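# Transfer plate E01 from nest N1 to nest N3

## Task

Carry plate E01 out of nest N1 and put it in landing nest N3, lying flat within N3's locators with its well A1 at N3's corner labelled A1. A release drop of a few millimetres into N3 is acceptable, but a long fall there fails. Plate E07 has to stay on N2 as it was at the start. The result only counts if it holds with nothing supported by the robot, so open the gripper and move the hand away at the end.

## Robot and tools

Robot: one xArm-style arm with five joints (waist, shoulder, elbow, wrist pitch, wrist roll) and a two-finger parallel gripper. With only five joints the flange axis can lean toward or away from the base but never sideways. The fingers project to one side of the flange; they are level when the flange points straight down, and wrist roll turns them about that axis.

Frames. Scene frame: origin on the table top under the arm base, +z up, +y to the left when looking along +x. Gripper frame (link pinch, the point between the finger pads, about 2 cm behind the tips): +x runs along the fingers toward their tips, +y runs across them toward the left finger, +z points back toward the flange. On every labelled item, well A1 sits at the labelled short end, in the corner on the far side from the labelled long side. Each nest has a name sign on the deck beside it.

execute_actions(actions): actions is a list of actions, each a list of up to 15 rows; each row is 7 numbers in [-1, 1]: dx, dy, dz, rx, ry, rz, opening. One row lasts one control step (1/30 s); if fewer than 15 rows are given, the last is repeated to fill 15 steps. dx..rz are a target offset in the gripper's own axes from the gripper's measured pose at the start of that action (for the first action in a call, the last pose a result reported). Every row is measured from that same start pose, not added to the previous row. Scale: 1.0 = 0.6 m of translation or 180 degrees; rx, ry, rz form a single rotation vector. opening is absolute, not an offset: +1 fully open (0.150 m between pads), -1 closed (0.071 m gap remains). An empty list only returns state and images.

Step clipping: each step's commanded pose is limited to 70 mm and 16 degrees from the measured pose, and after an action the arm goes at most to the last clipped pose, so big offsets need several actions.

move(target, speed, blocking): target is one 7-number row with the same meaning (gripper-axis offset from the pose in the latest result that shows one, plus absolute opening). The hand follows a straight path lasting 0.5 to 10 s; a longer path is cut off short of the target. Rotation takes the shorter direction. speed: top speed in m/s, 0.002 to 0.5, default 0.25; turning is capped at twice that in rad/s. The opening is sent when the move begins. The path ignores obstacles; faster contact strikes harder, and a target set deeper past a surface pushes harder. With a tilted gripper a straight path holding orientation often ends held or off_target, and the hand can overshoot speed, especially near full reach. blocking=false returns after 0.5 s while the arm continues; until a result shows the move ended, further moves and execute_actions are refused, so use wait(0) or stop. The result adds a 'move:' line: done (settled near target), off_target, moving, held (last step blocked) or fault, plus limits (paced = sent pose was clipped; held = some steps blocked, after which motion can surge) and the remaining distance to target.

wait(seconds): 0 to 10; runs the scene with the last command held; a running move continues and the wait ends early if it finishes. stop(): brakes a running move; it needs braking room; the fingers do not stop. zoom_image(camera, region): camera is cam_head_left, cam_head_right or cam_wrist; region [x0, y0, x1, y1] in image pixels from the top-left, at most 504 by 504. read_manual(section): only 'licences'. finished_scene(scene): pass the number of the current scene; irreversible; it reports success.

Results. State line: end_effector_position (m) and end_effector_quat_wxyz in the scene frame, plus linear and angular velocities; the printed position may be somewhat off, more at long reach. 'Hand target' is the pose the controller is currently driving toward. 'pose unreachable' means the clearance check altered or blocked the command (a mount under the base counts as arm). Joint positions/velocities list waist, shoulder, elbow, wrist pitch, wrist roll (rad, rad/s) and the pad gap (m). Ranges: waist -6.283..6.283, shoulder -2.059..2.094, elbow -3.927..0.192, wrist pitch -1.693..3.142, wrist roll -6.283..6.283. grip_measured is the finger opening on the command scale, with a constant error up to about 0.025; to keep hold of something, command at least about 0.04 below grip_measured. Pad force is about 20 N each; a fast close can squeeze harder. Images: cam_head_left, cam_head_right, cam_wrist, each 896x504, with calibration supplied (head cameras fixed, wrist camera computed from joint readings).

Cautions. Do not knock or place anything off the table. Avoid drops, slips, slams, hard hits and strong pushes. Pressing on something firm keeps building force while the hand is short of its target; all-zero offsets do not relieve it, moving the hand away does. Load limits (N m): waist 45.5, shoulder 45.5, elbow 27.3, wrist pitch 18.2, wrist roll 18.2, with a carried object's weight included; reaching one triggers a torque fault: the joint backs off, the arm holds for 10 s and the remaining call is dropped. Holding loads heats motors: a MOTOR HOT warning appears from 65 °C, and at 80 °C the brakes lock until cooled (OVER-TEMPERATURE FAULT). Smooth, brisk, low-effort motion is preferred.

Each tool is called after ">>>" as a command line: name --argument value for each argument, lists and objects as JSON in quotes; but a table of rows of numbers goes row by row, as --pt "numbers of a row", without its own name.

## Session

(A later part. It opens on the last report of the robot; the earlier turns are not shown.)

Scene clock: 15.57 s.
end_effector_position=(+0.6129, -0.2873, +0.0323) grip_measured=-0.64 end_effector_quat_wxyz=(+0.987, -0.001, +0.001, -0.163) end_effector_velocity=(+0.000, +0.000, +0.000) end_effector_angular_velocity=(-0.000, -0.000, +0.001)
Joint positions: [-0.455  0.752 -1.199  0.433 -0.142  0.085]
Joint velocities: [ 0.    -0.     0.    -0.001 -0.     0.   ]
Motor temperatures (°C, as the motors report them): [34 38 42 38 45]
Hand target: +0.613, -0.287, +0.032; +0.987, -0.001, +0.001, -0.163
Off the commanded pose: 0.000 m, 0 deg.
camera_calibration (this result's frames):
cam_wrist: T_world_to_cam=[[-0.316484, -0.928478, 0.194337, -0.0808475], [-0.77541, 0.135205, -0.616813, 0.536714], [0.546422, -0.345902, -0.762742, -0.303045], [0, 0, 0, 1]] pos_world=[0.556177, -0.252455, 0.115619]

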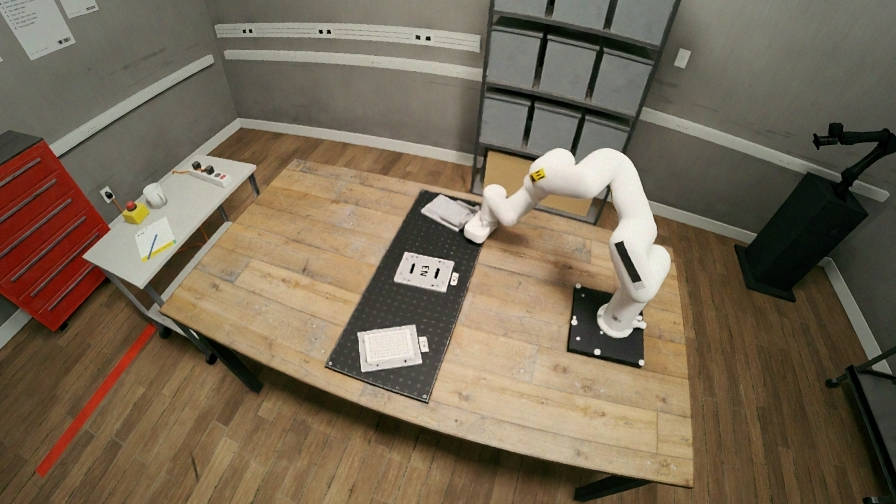

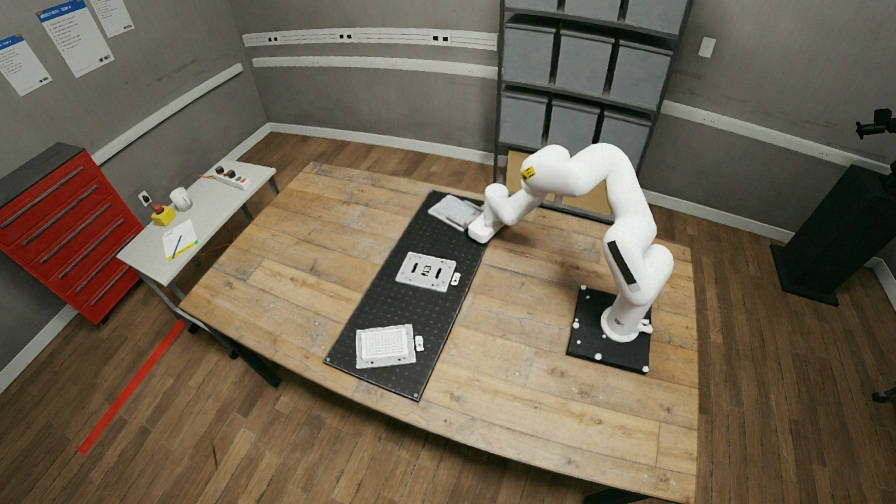

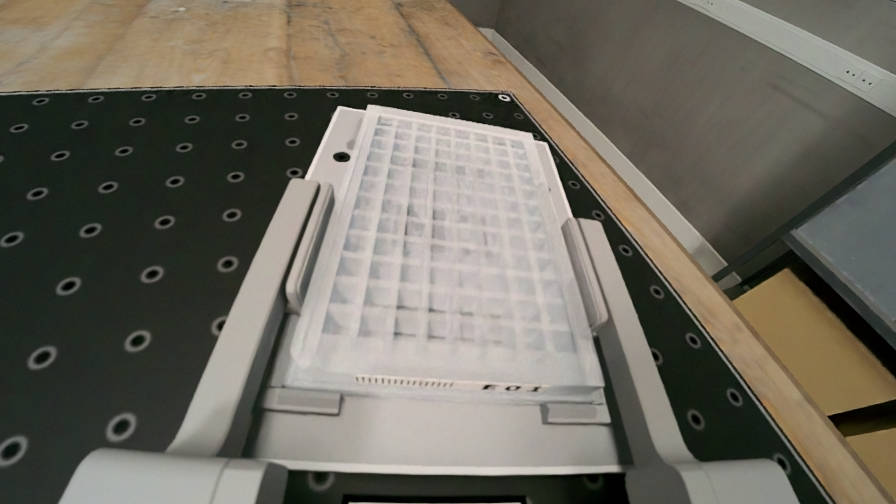

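>>> move --target '[0, 0, 0.08, 0, 0, 0, -0.76]' --speed 0.05

Scene clock: 17.00 s.
end_effector_position=(+0.6128, -0.2871, +0.0798) grip_measured=-0.64 end_effector_quat_wxyz=(+0.987, -0.001, +0.001, -0.163) end_effector_velocity=(+0.000, +0.002, +0.001) end_effector_angular_velocity=(+0.001, +0.002, +0.003)
Joint positions: [-0.455  0.626 -1.158  0.518 -0.142  0.085]
Joint velocities: [ 0.003 -0.005  0.002  0.006  0.     0.   ]
Motor temperatures (°C, as the motors report them): [34 38 42 38 45]
Hand target: +0.613, -0.287, +0.080; +0.987, -0.001, +0.001, -0.163
Off the commanded pose: 0.001 m, 0 deg.
move: done
camera_calibration (this result's frames):
cam_wrist: T_world_to_cam=[[-0.316417, -0.928515, 0.194268, -0.0899609], [-0.775682, 0.135361, -0.616437, 0.566063], [0.546075, -0.345741, -0.763063, -0.266358], [0, 0, 0, 1]] pos_world=[0.556072, -0.252244, 0.163171]

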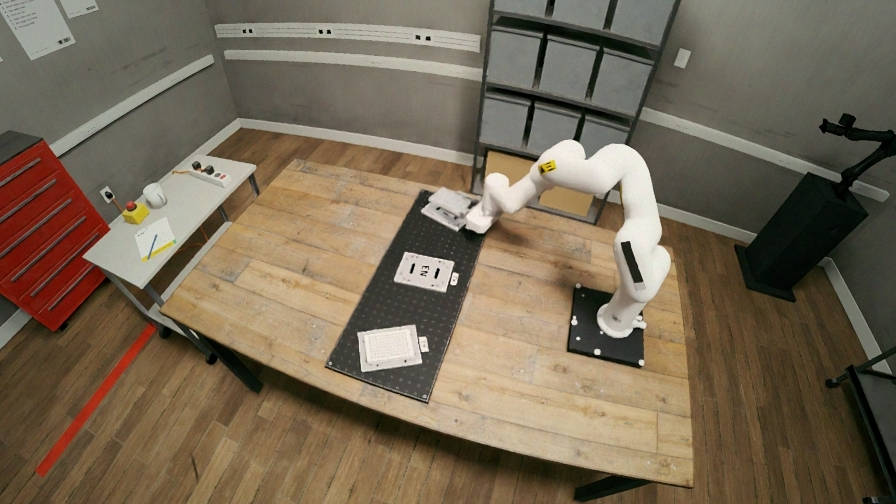

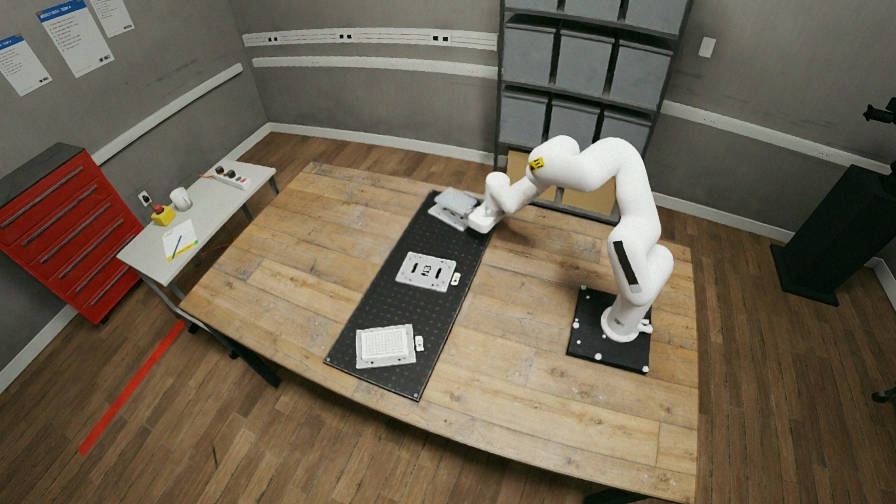

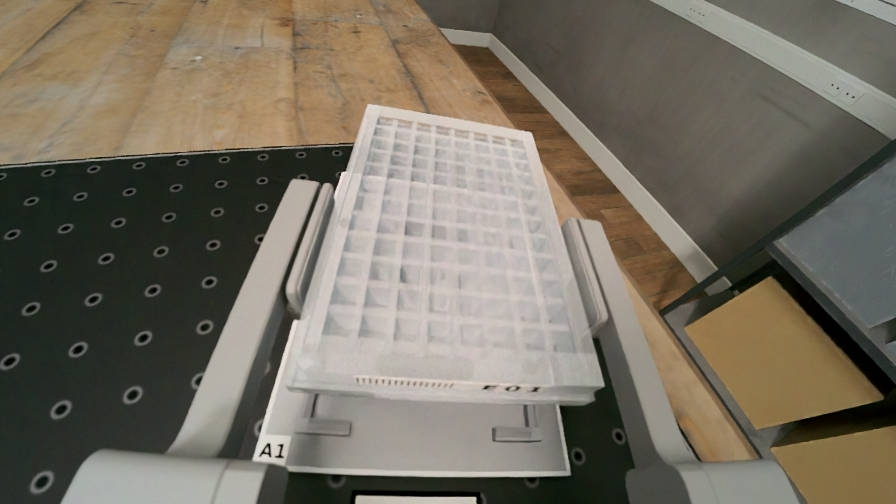

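>>> move --target '[-0.1765, 0.447, 0, 0, 0, 0.129, -0.76]' --speed 0.2

Scene clock: 19.40 s.
end_effector_position=(+0.5986, +0.0002, +0.0786) grip_measured=-0.64 end_effector_quat_wxyz=(+0.999, +0.002, +0.001, +0.039) end_effector_velocity=(+0.000, +0.002, +0.000) end_effector_angular_velocity=(+0.000, +0.000, +0.003)
Joint positions: [-0.01   0.459 -0.836  0.365 -0.102  0.085]
Joint velocities: [ 0.004 -0.    -0.     0.001  0.001 -0.   ]
Motor temperatures (°C, as the motors report them): [34 38 42 38 45]
Hand target: +0.599, +0.001, +0.079; +0.999, +0.002, +0.001, +0.039
Off the commanded pose: 0.001 m, 0 deg.
move: done
camera_calibration (this result's frames):
cam_wrist: T_world_to_cam=[[0.0750973, -0.979371, 0.187595, -0.06127], [-0.767224, -0.176918, -0.616496, 0.510415], [0.636968, -0.0976302, -0.764683, -0.214545], [0, 0, 0, 1]] pos_world=[0.532862, 0.00934935, 0.162105]

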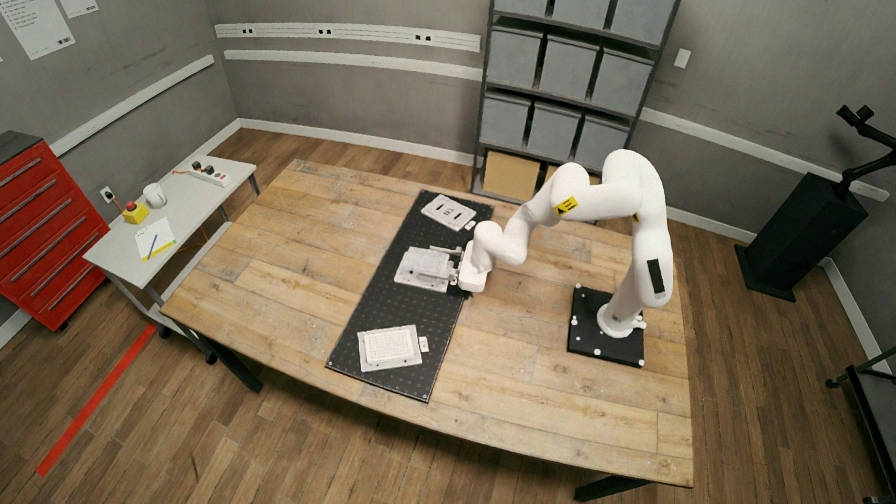

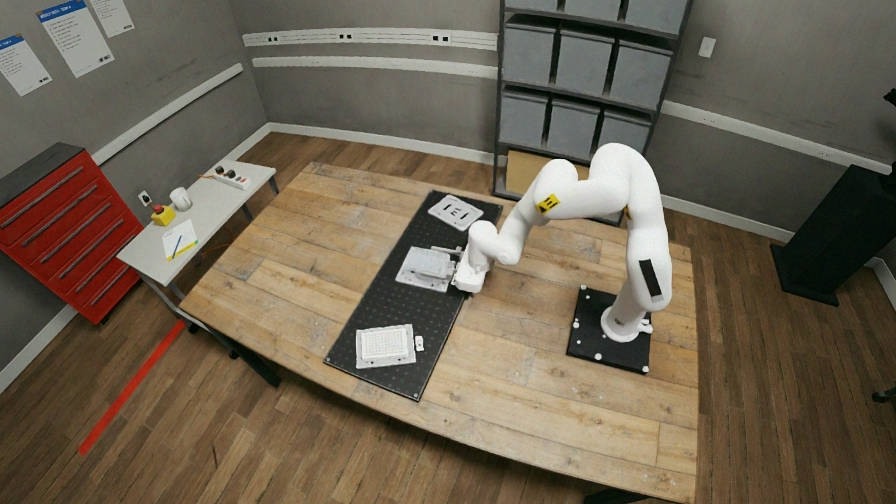

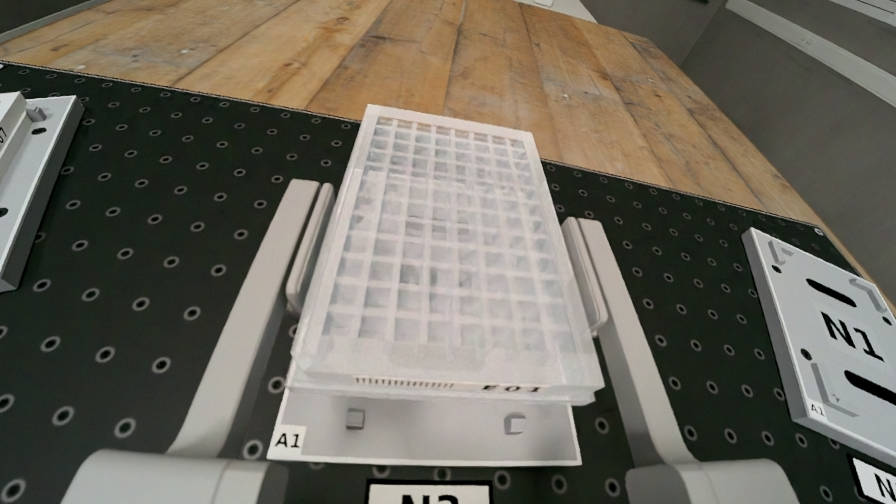

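>>> move --target '[0.006, -0.0065, 0.002, 0, 0, 0.006, -0.76]' --speed 0.03

Scene clock: 20.37 s.
end_effector_position=(+0.6023, -0.0033, +0.0798) grip_measured=-0.64 end_effector_quat_wxyz=(+0.999, +0.002, +0.001, +0.048) end_effector_velocity=(+0.001, -0.001, +0.000) end_effector_angular_velocity=(-0.000, +0.000, +0.008)
Joint positions: [-0.023  0.464 -0.851  0.375 -0.134  0.085]
Joint velocities: [-0.006  0.003 -0.006  0.004 -0.013  0.   ]
Motor temperatures (°C, as the motors report them): [34 38 42 38 45]
Hand target: +0.602, -0.003, +0.080; +0.999, +0.002, +0.001, +0.048
Off the commanded pose: 0.000 m, 0 deg.
move: done
camera_calibration (this result's frames):
cam_wrist: T_world_to_cam=[[0.0927595, -0.977835, 0.18771, -0.0758295], [-0.763815, -0.19082, -0.616582, 0.511316], [0.638734, -0.0861823, -0.764585, -0.217419], [0, 0, 0, 1]] pos_world=[0.536458, 0.00468264, 0.163267]

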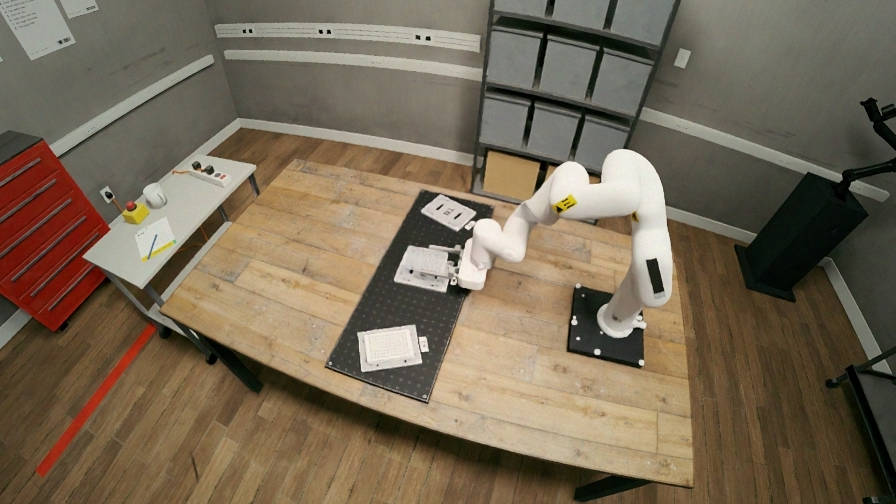

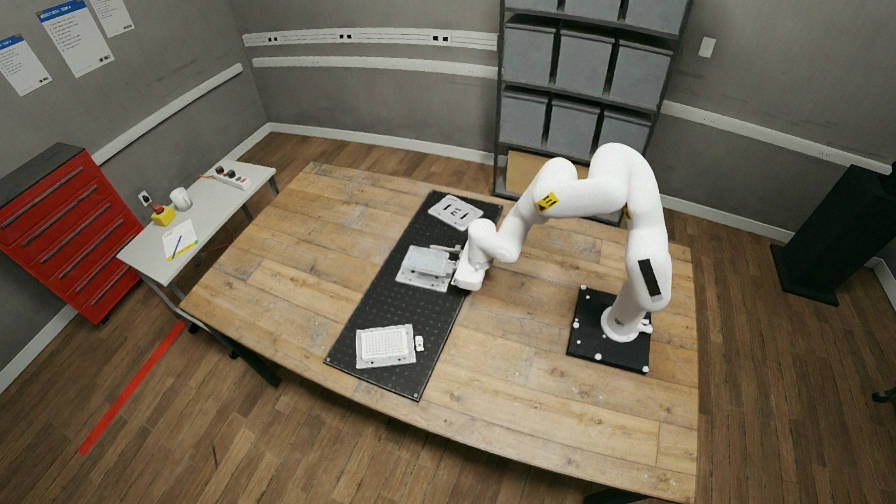

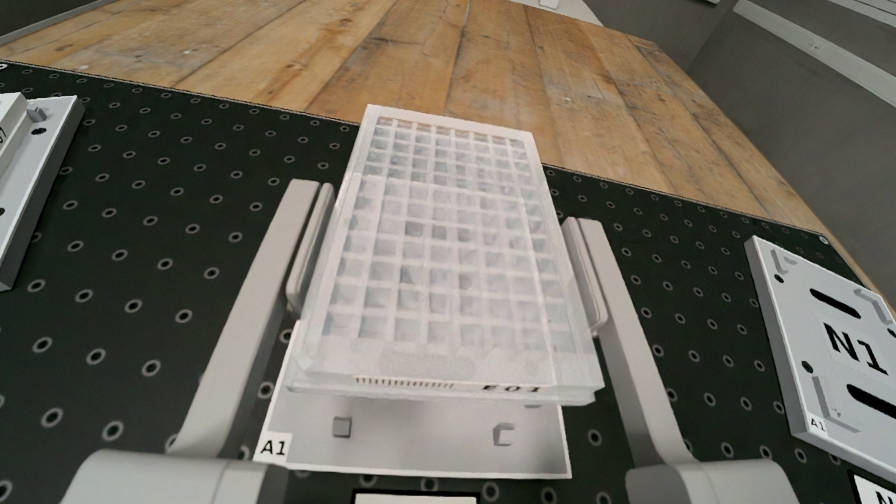

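>>> move --target '[0, -0.0027, -0.055, 0, 0, -0.004, -0.76]' --speed 0.04

>>> zoom_image --camera "cam_head_left" --region '[380, 235, 500, 310]'

Scene clock: 21.70 s.
end_effector_position=(+0.6025, -0.0048, +0.0471) grip_measured=-0.64 end_effector_quat_wxyz=(+0.999, +0.002, +0.001, +0.042) end_effector_velocity=(+0.001, -0.001, -0.001) end_effector_angular_velocity=(-0.000, -0.004, -0.003)
Joint positions: [-0.022  0.565 -0.878  0.301 -0.121  0.085]
Joint velocities: [-0.001  0.007 -0.004 -0.007  0.002  0.   ]
Motor temperatures (°C, as the motors report them): [34 38 42 38 45]
Hand target: +0.602, -0.005, +0.047; +0.999, +0.002, +0.001, +0.042
Off the commanded pose: 0.000 m, 0 deg.
move: done
camera_calibration (this result's frames):
cam_wrist: T_world_to_cam=[[0.0805312, -0.978908, 0.187762, -0.0638211], [-0.766027, -0.181308, -0.61671, 0.49244], [0.637744, -0.0941661, -0.76447, -0.242093], [0, 0, 0, 1]] pos_world=[0.536755, 0.0040112, 0.130602]

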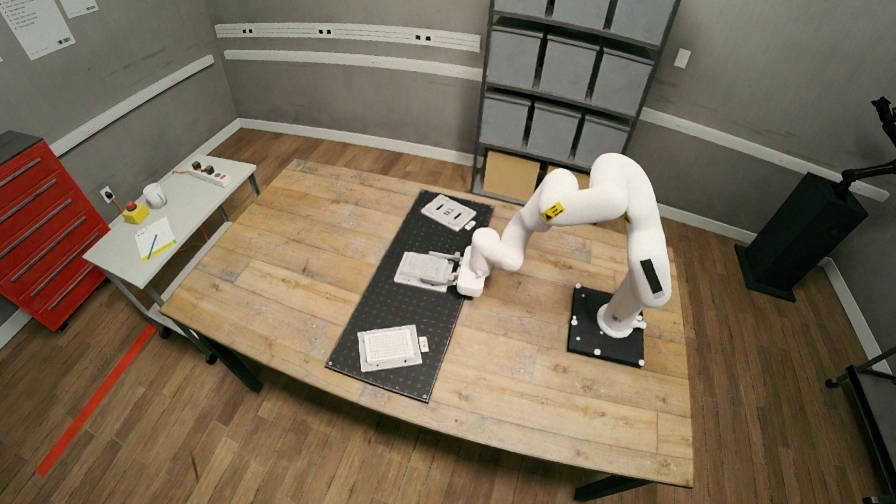

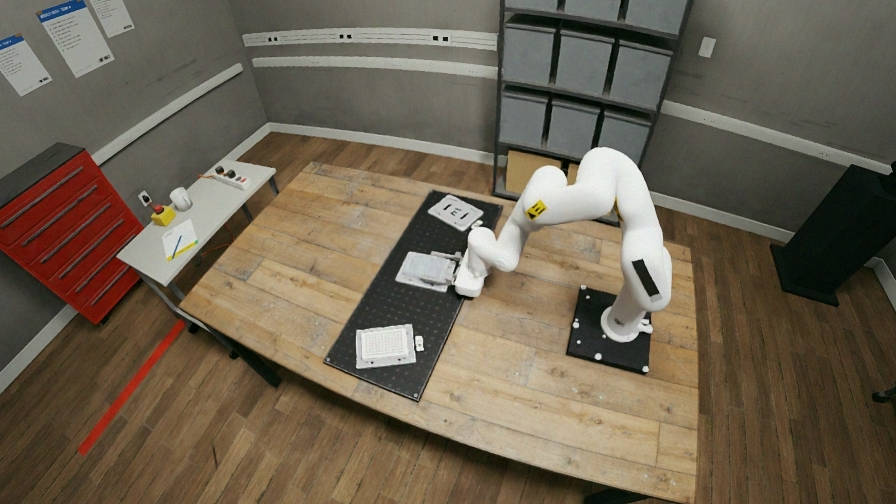

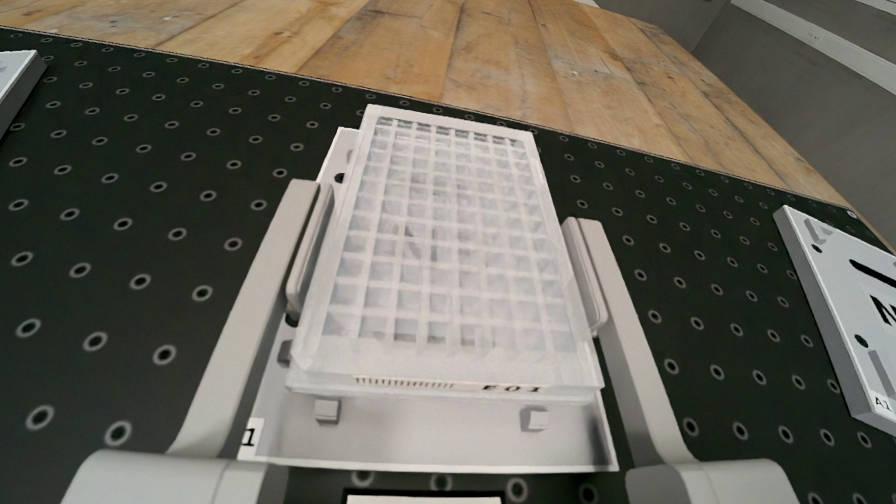

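Region (380, 235, 500, 310) of cam_head_left's 896x504 image, scaled by 4.200, with more detail than that image has; it fills the top 315 rows of this view, and the rest is white.

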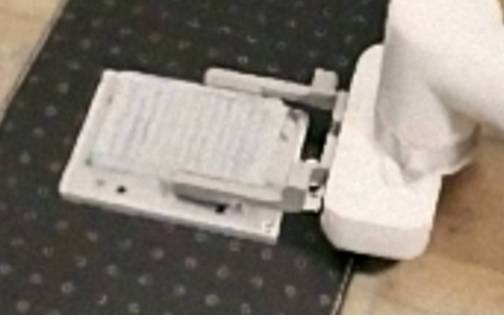

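>>> move --target '[0, 0, -0.021, 0, 0, 0, -0.76]' --speed 0.012

Scene clock: 23.03 s.
end_effector_position=(+0.6030, -0.0041, +0.0353) grip_measured=-0.64 end_effector_quat_wxyz=(+0.999, +0.002, +0.001, +0.042) end_effector_velocity=(-0.000, -0.001, -0.002) end_effector_angular_velocity=(-0.000, -0.000, -0.002)
Joint positions: [-0.021  0.603 -0.892  0.275 -0.121  0.085]
Joint velocities: [-0.003  0.007 -0.002 -0.005 -0.    -0.   ]
Motor temperatures (°C, as the motors report them): [34 38 42 38 45]
Hand target: +0.603, -0.005, +0.035; +0.999, +0.002, +0.001, +0.042
Off the commanded pose: 0.001 m, 0 deg.
move: done
camera_calibration (this result's frames):
cam_wrist: T_world_to_cam=[[0.0816405, -0.978784, 0.187927, -0.0616606], [-0.764817, -0.182427, -0.61788, 0.484985], [0.639054, -0.0932858, -0.763484, -0.252153], [0, 0, 0, 1]] pos_world=[0.537098, 0.00459953, 0.118735]

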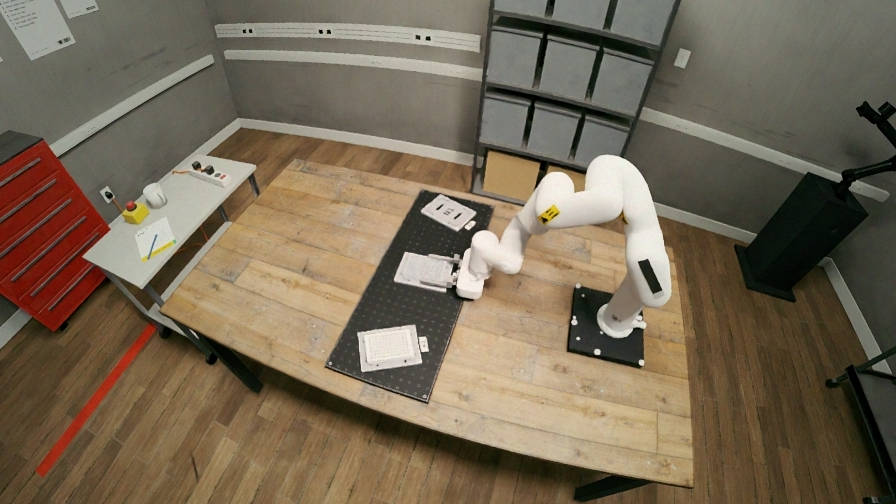

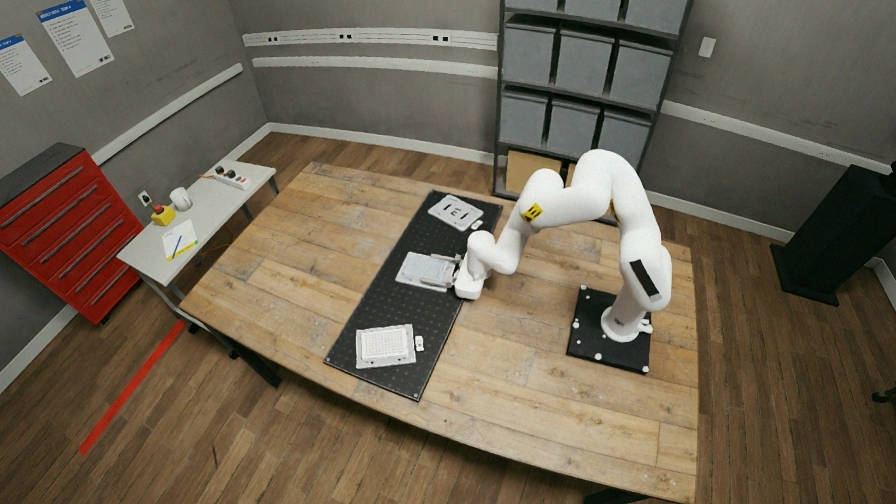

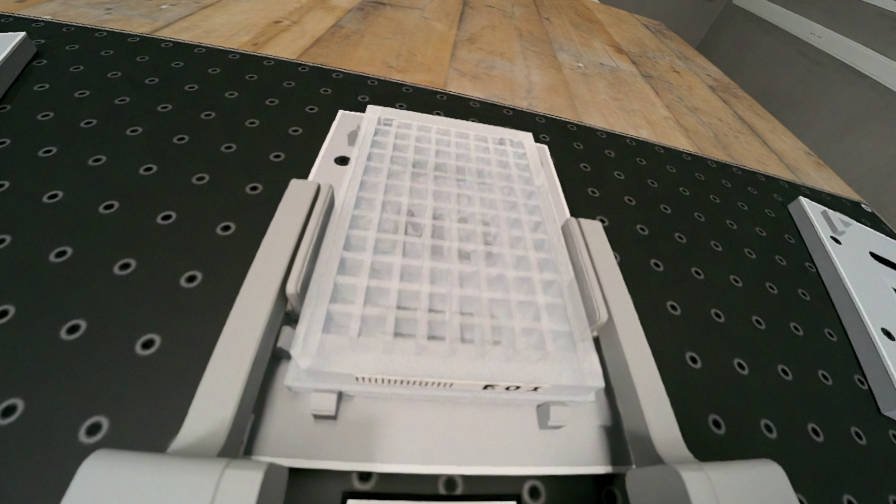

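>>> execute_actions --actions '[[[0,0,-0.001,0,0,0,-0.76],[0,0,-0.002,0,0,0,-0.76],[0,0,-0.003,0,0,0,-0.76]],[[0,0,0,0,0,0,-0.6],[0,0,0,0,0,0,-0.55],[0,0,0,0,0,0,-0.5],[0,0,0,0,0,0,-0.45],[0,0,0,0,0,0,-0.4],[0,0,0,0,0,0,-0.3]]]'

>>> move --target '[-0.1, 0, 0.12, 0, 0, 0, -0.3]' --speed 0.1

Scene clock: 24.13 s.
end_effector_position=(+0.6027, -0.0047, +0.0333) grip_measured=-0.30 end_effector_quat_wxyz=(+0.999, +0.002, +0.001, +0.042) end_effector_velocity=(+0.001, +0.001, +0.000) end_effector_angular_velocity=(-0.000, -0.002, +0.002)
Joint positions: [-0.022  0.609 -0.893  0.271 -0.121  0.099]
Joint velocities: [ 0.001  0.    -0.001 -0.001 -0.001  0.   ]
Motor temperatures (°C, as the motors report them): [34 38 42 38 45]
Hand target: +0.603, -0.004, +0.034; +0.999, +0.002, +0.001, +0.042
Off the commanded pose: 0.001 m, 0 deg.
camera_calibration (this result's frames):
cam_wrist: T_world_to_cam=[[0.0803524, -0.978907, 0.187842, -0.0610705], [-0.765609, -0.181285, -0.617234, 0.483807], [0.638268, -0.0942174, -0.764027, -0.253099], [0, 0, 0, 1]] pos_world=[0.536859, 0.00407826, 0.11672]

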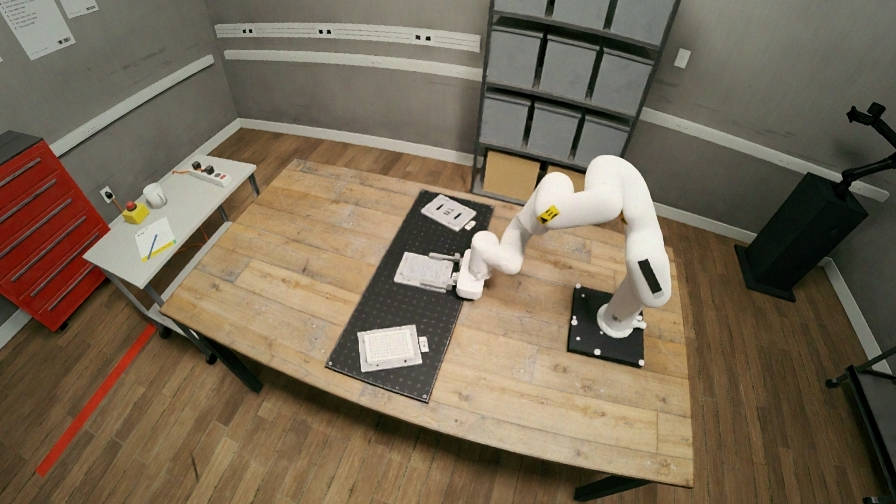

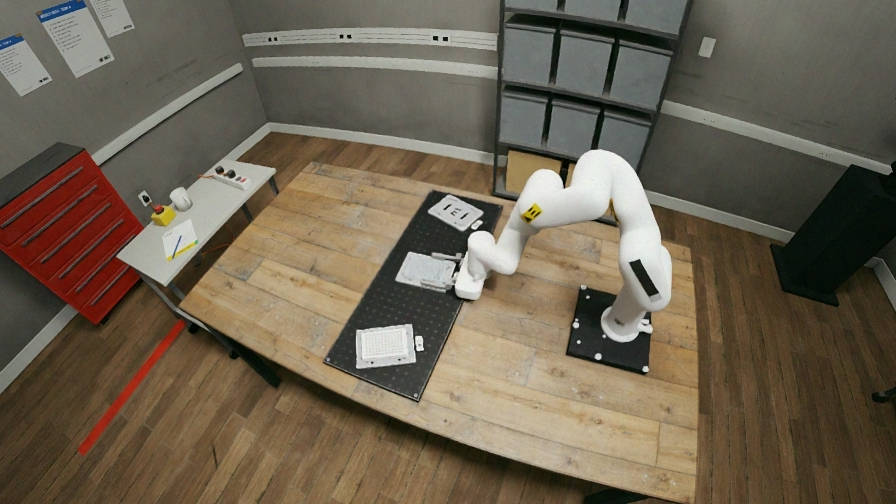

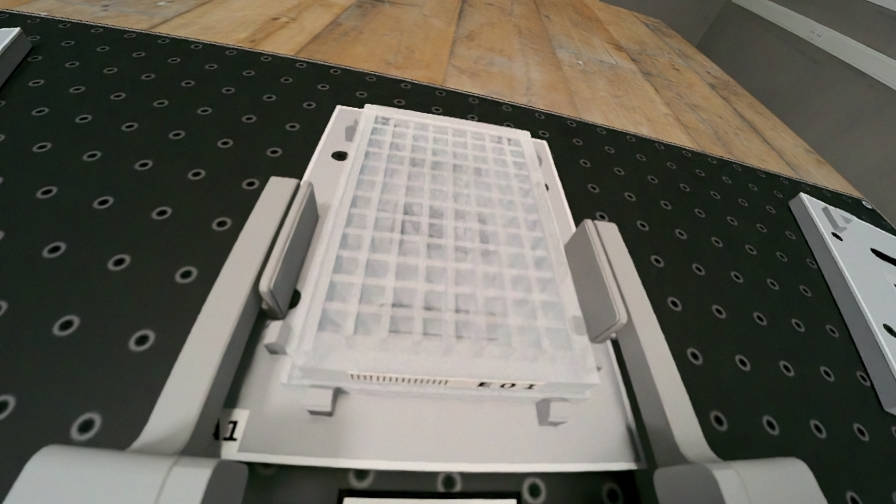

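Scene clock: 25.57 s.
end_effector_position=(+0.5430, -0.0099, +0.1049) grip_measured=-0.30 end_effector_quat_wxyz=(+0.999, +0.002, +0.001, +0.042) end_effector_velocity=(-0.001, +0.001, +0.002) end_effector_angular_velocity=(+0.000, -0.000, +0.002)
Joint positions: [-0.041  0.261 -0.615  0.341 -0.139  0.099]
Joint velocities: [ 0.001 -0.01   0.006  0.004 -0.001  0.   ]
Motor temperatures (°C, as the motors report them): [34 38 42 38 45]
Hand target: +0.543, -0.010, +0.105; +0.999, +0.002, +0.001, +0.042
Off the commanded pose: 0.000 m, 0 deg.
move: done
camera_calibration (this result's frames):
cam_wrist: T_world_to_cam=[[0.0804172, -0.978865, 0.188031, -0.0748839], [-0.765786, -0.181427, -0.616973, 0.481427], [0.638047, -0.0943761, -0.764192, -0.16059], [0, 0, 0, 1]] pos_world=[0.477156, -0.00111342, 0.188386]

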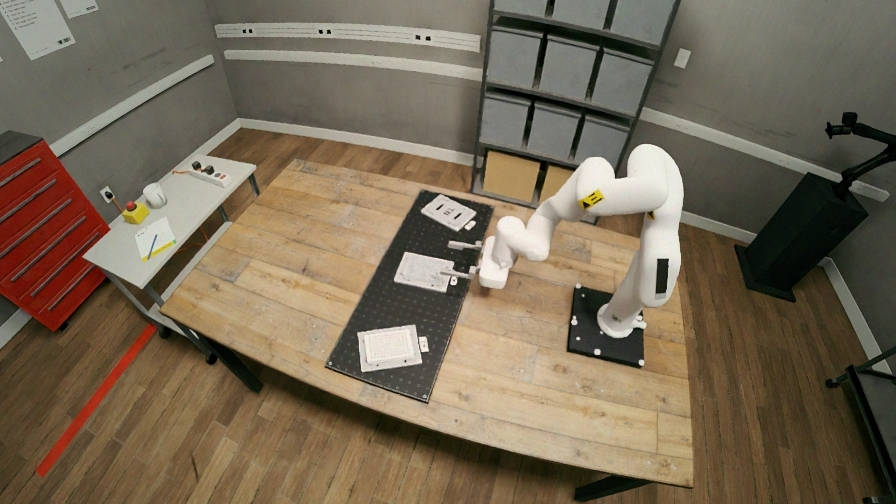

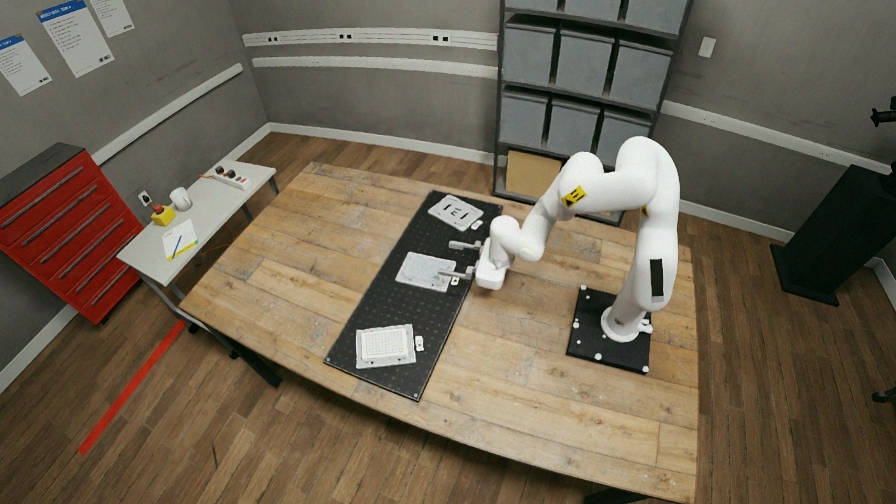

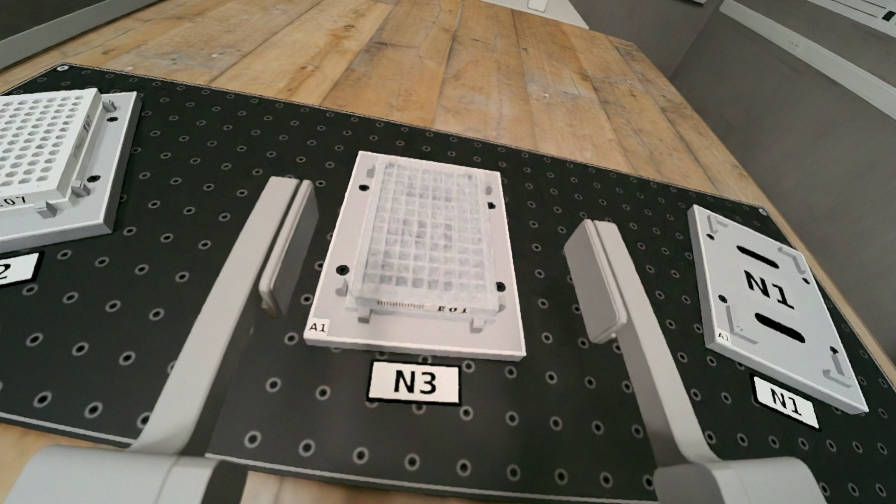

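Plate looks seated inside the locators.

>>> finished_scene --scene 1

The scene is finished: the task was done.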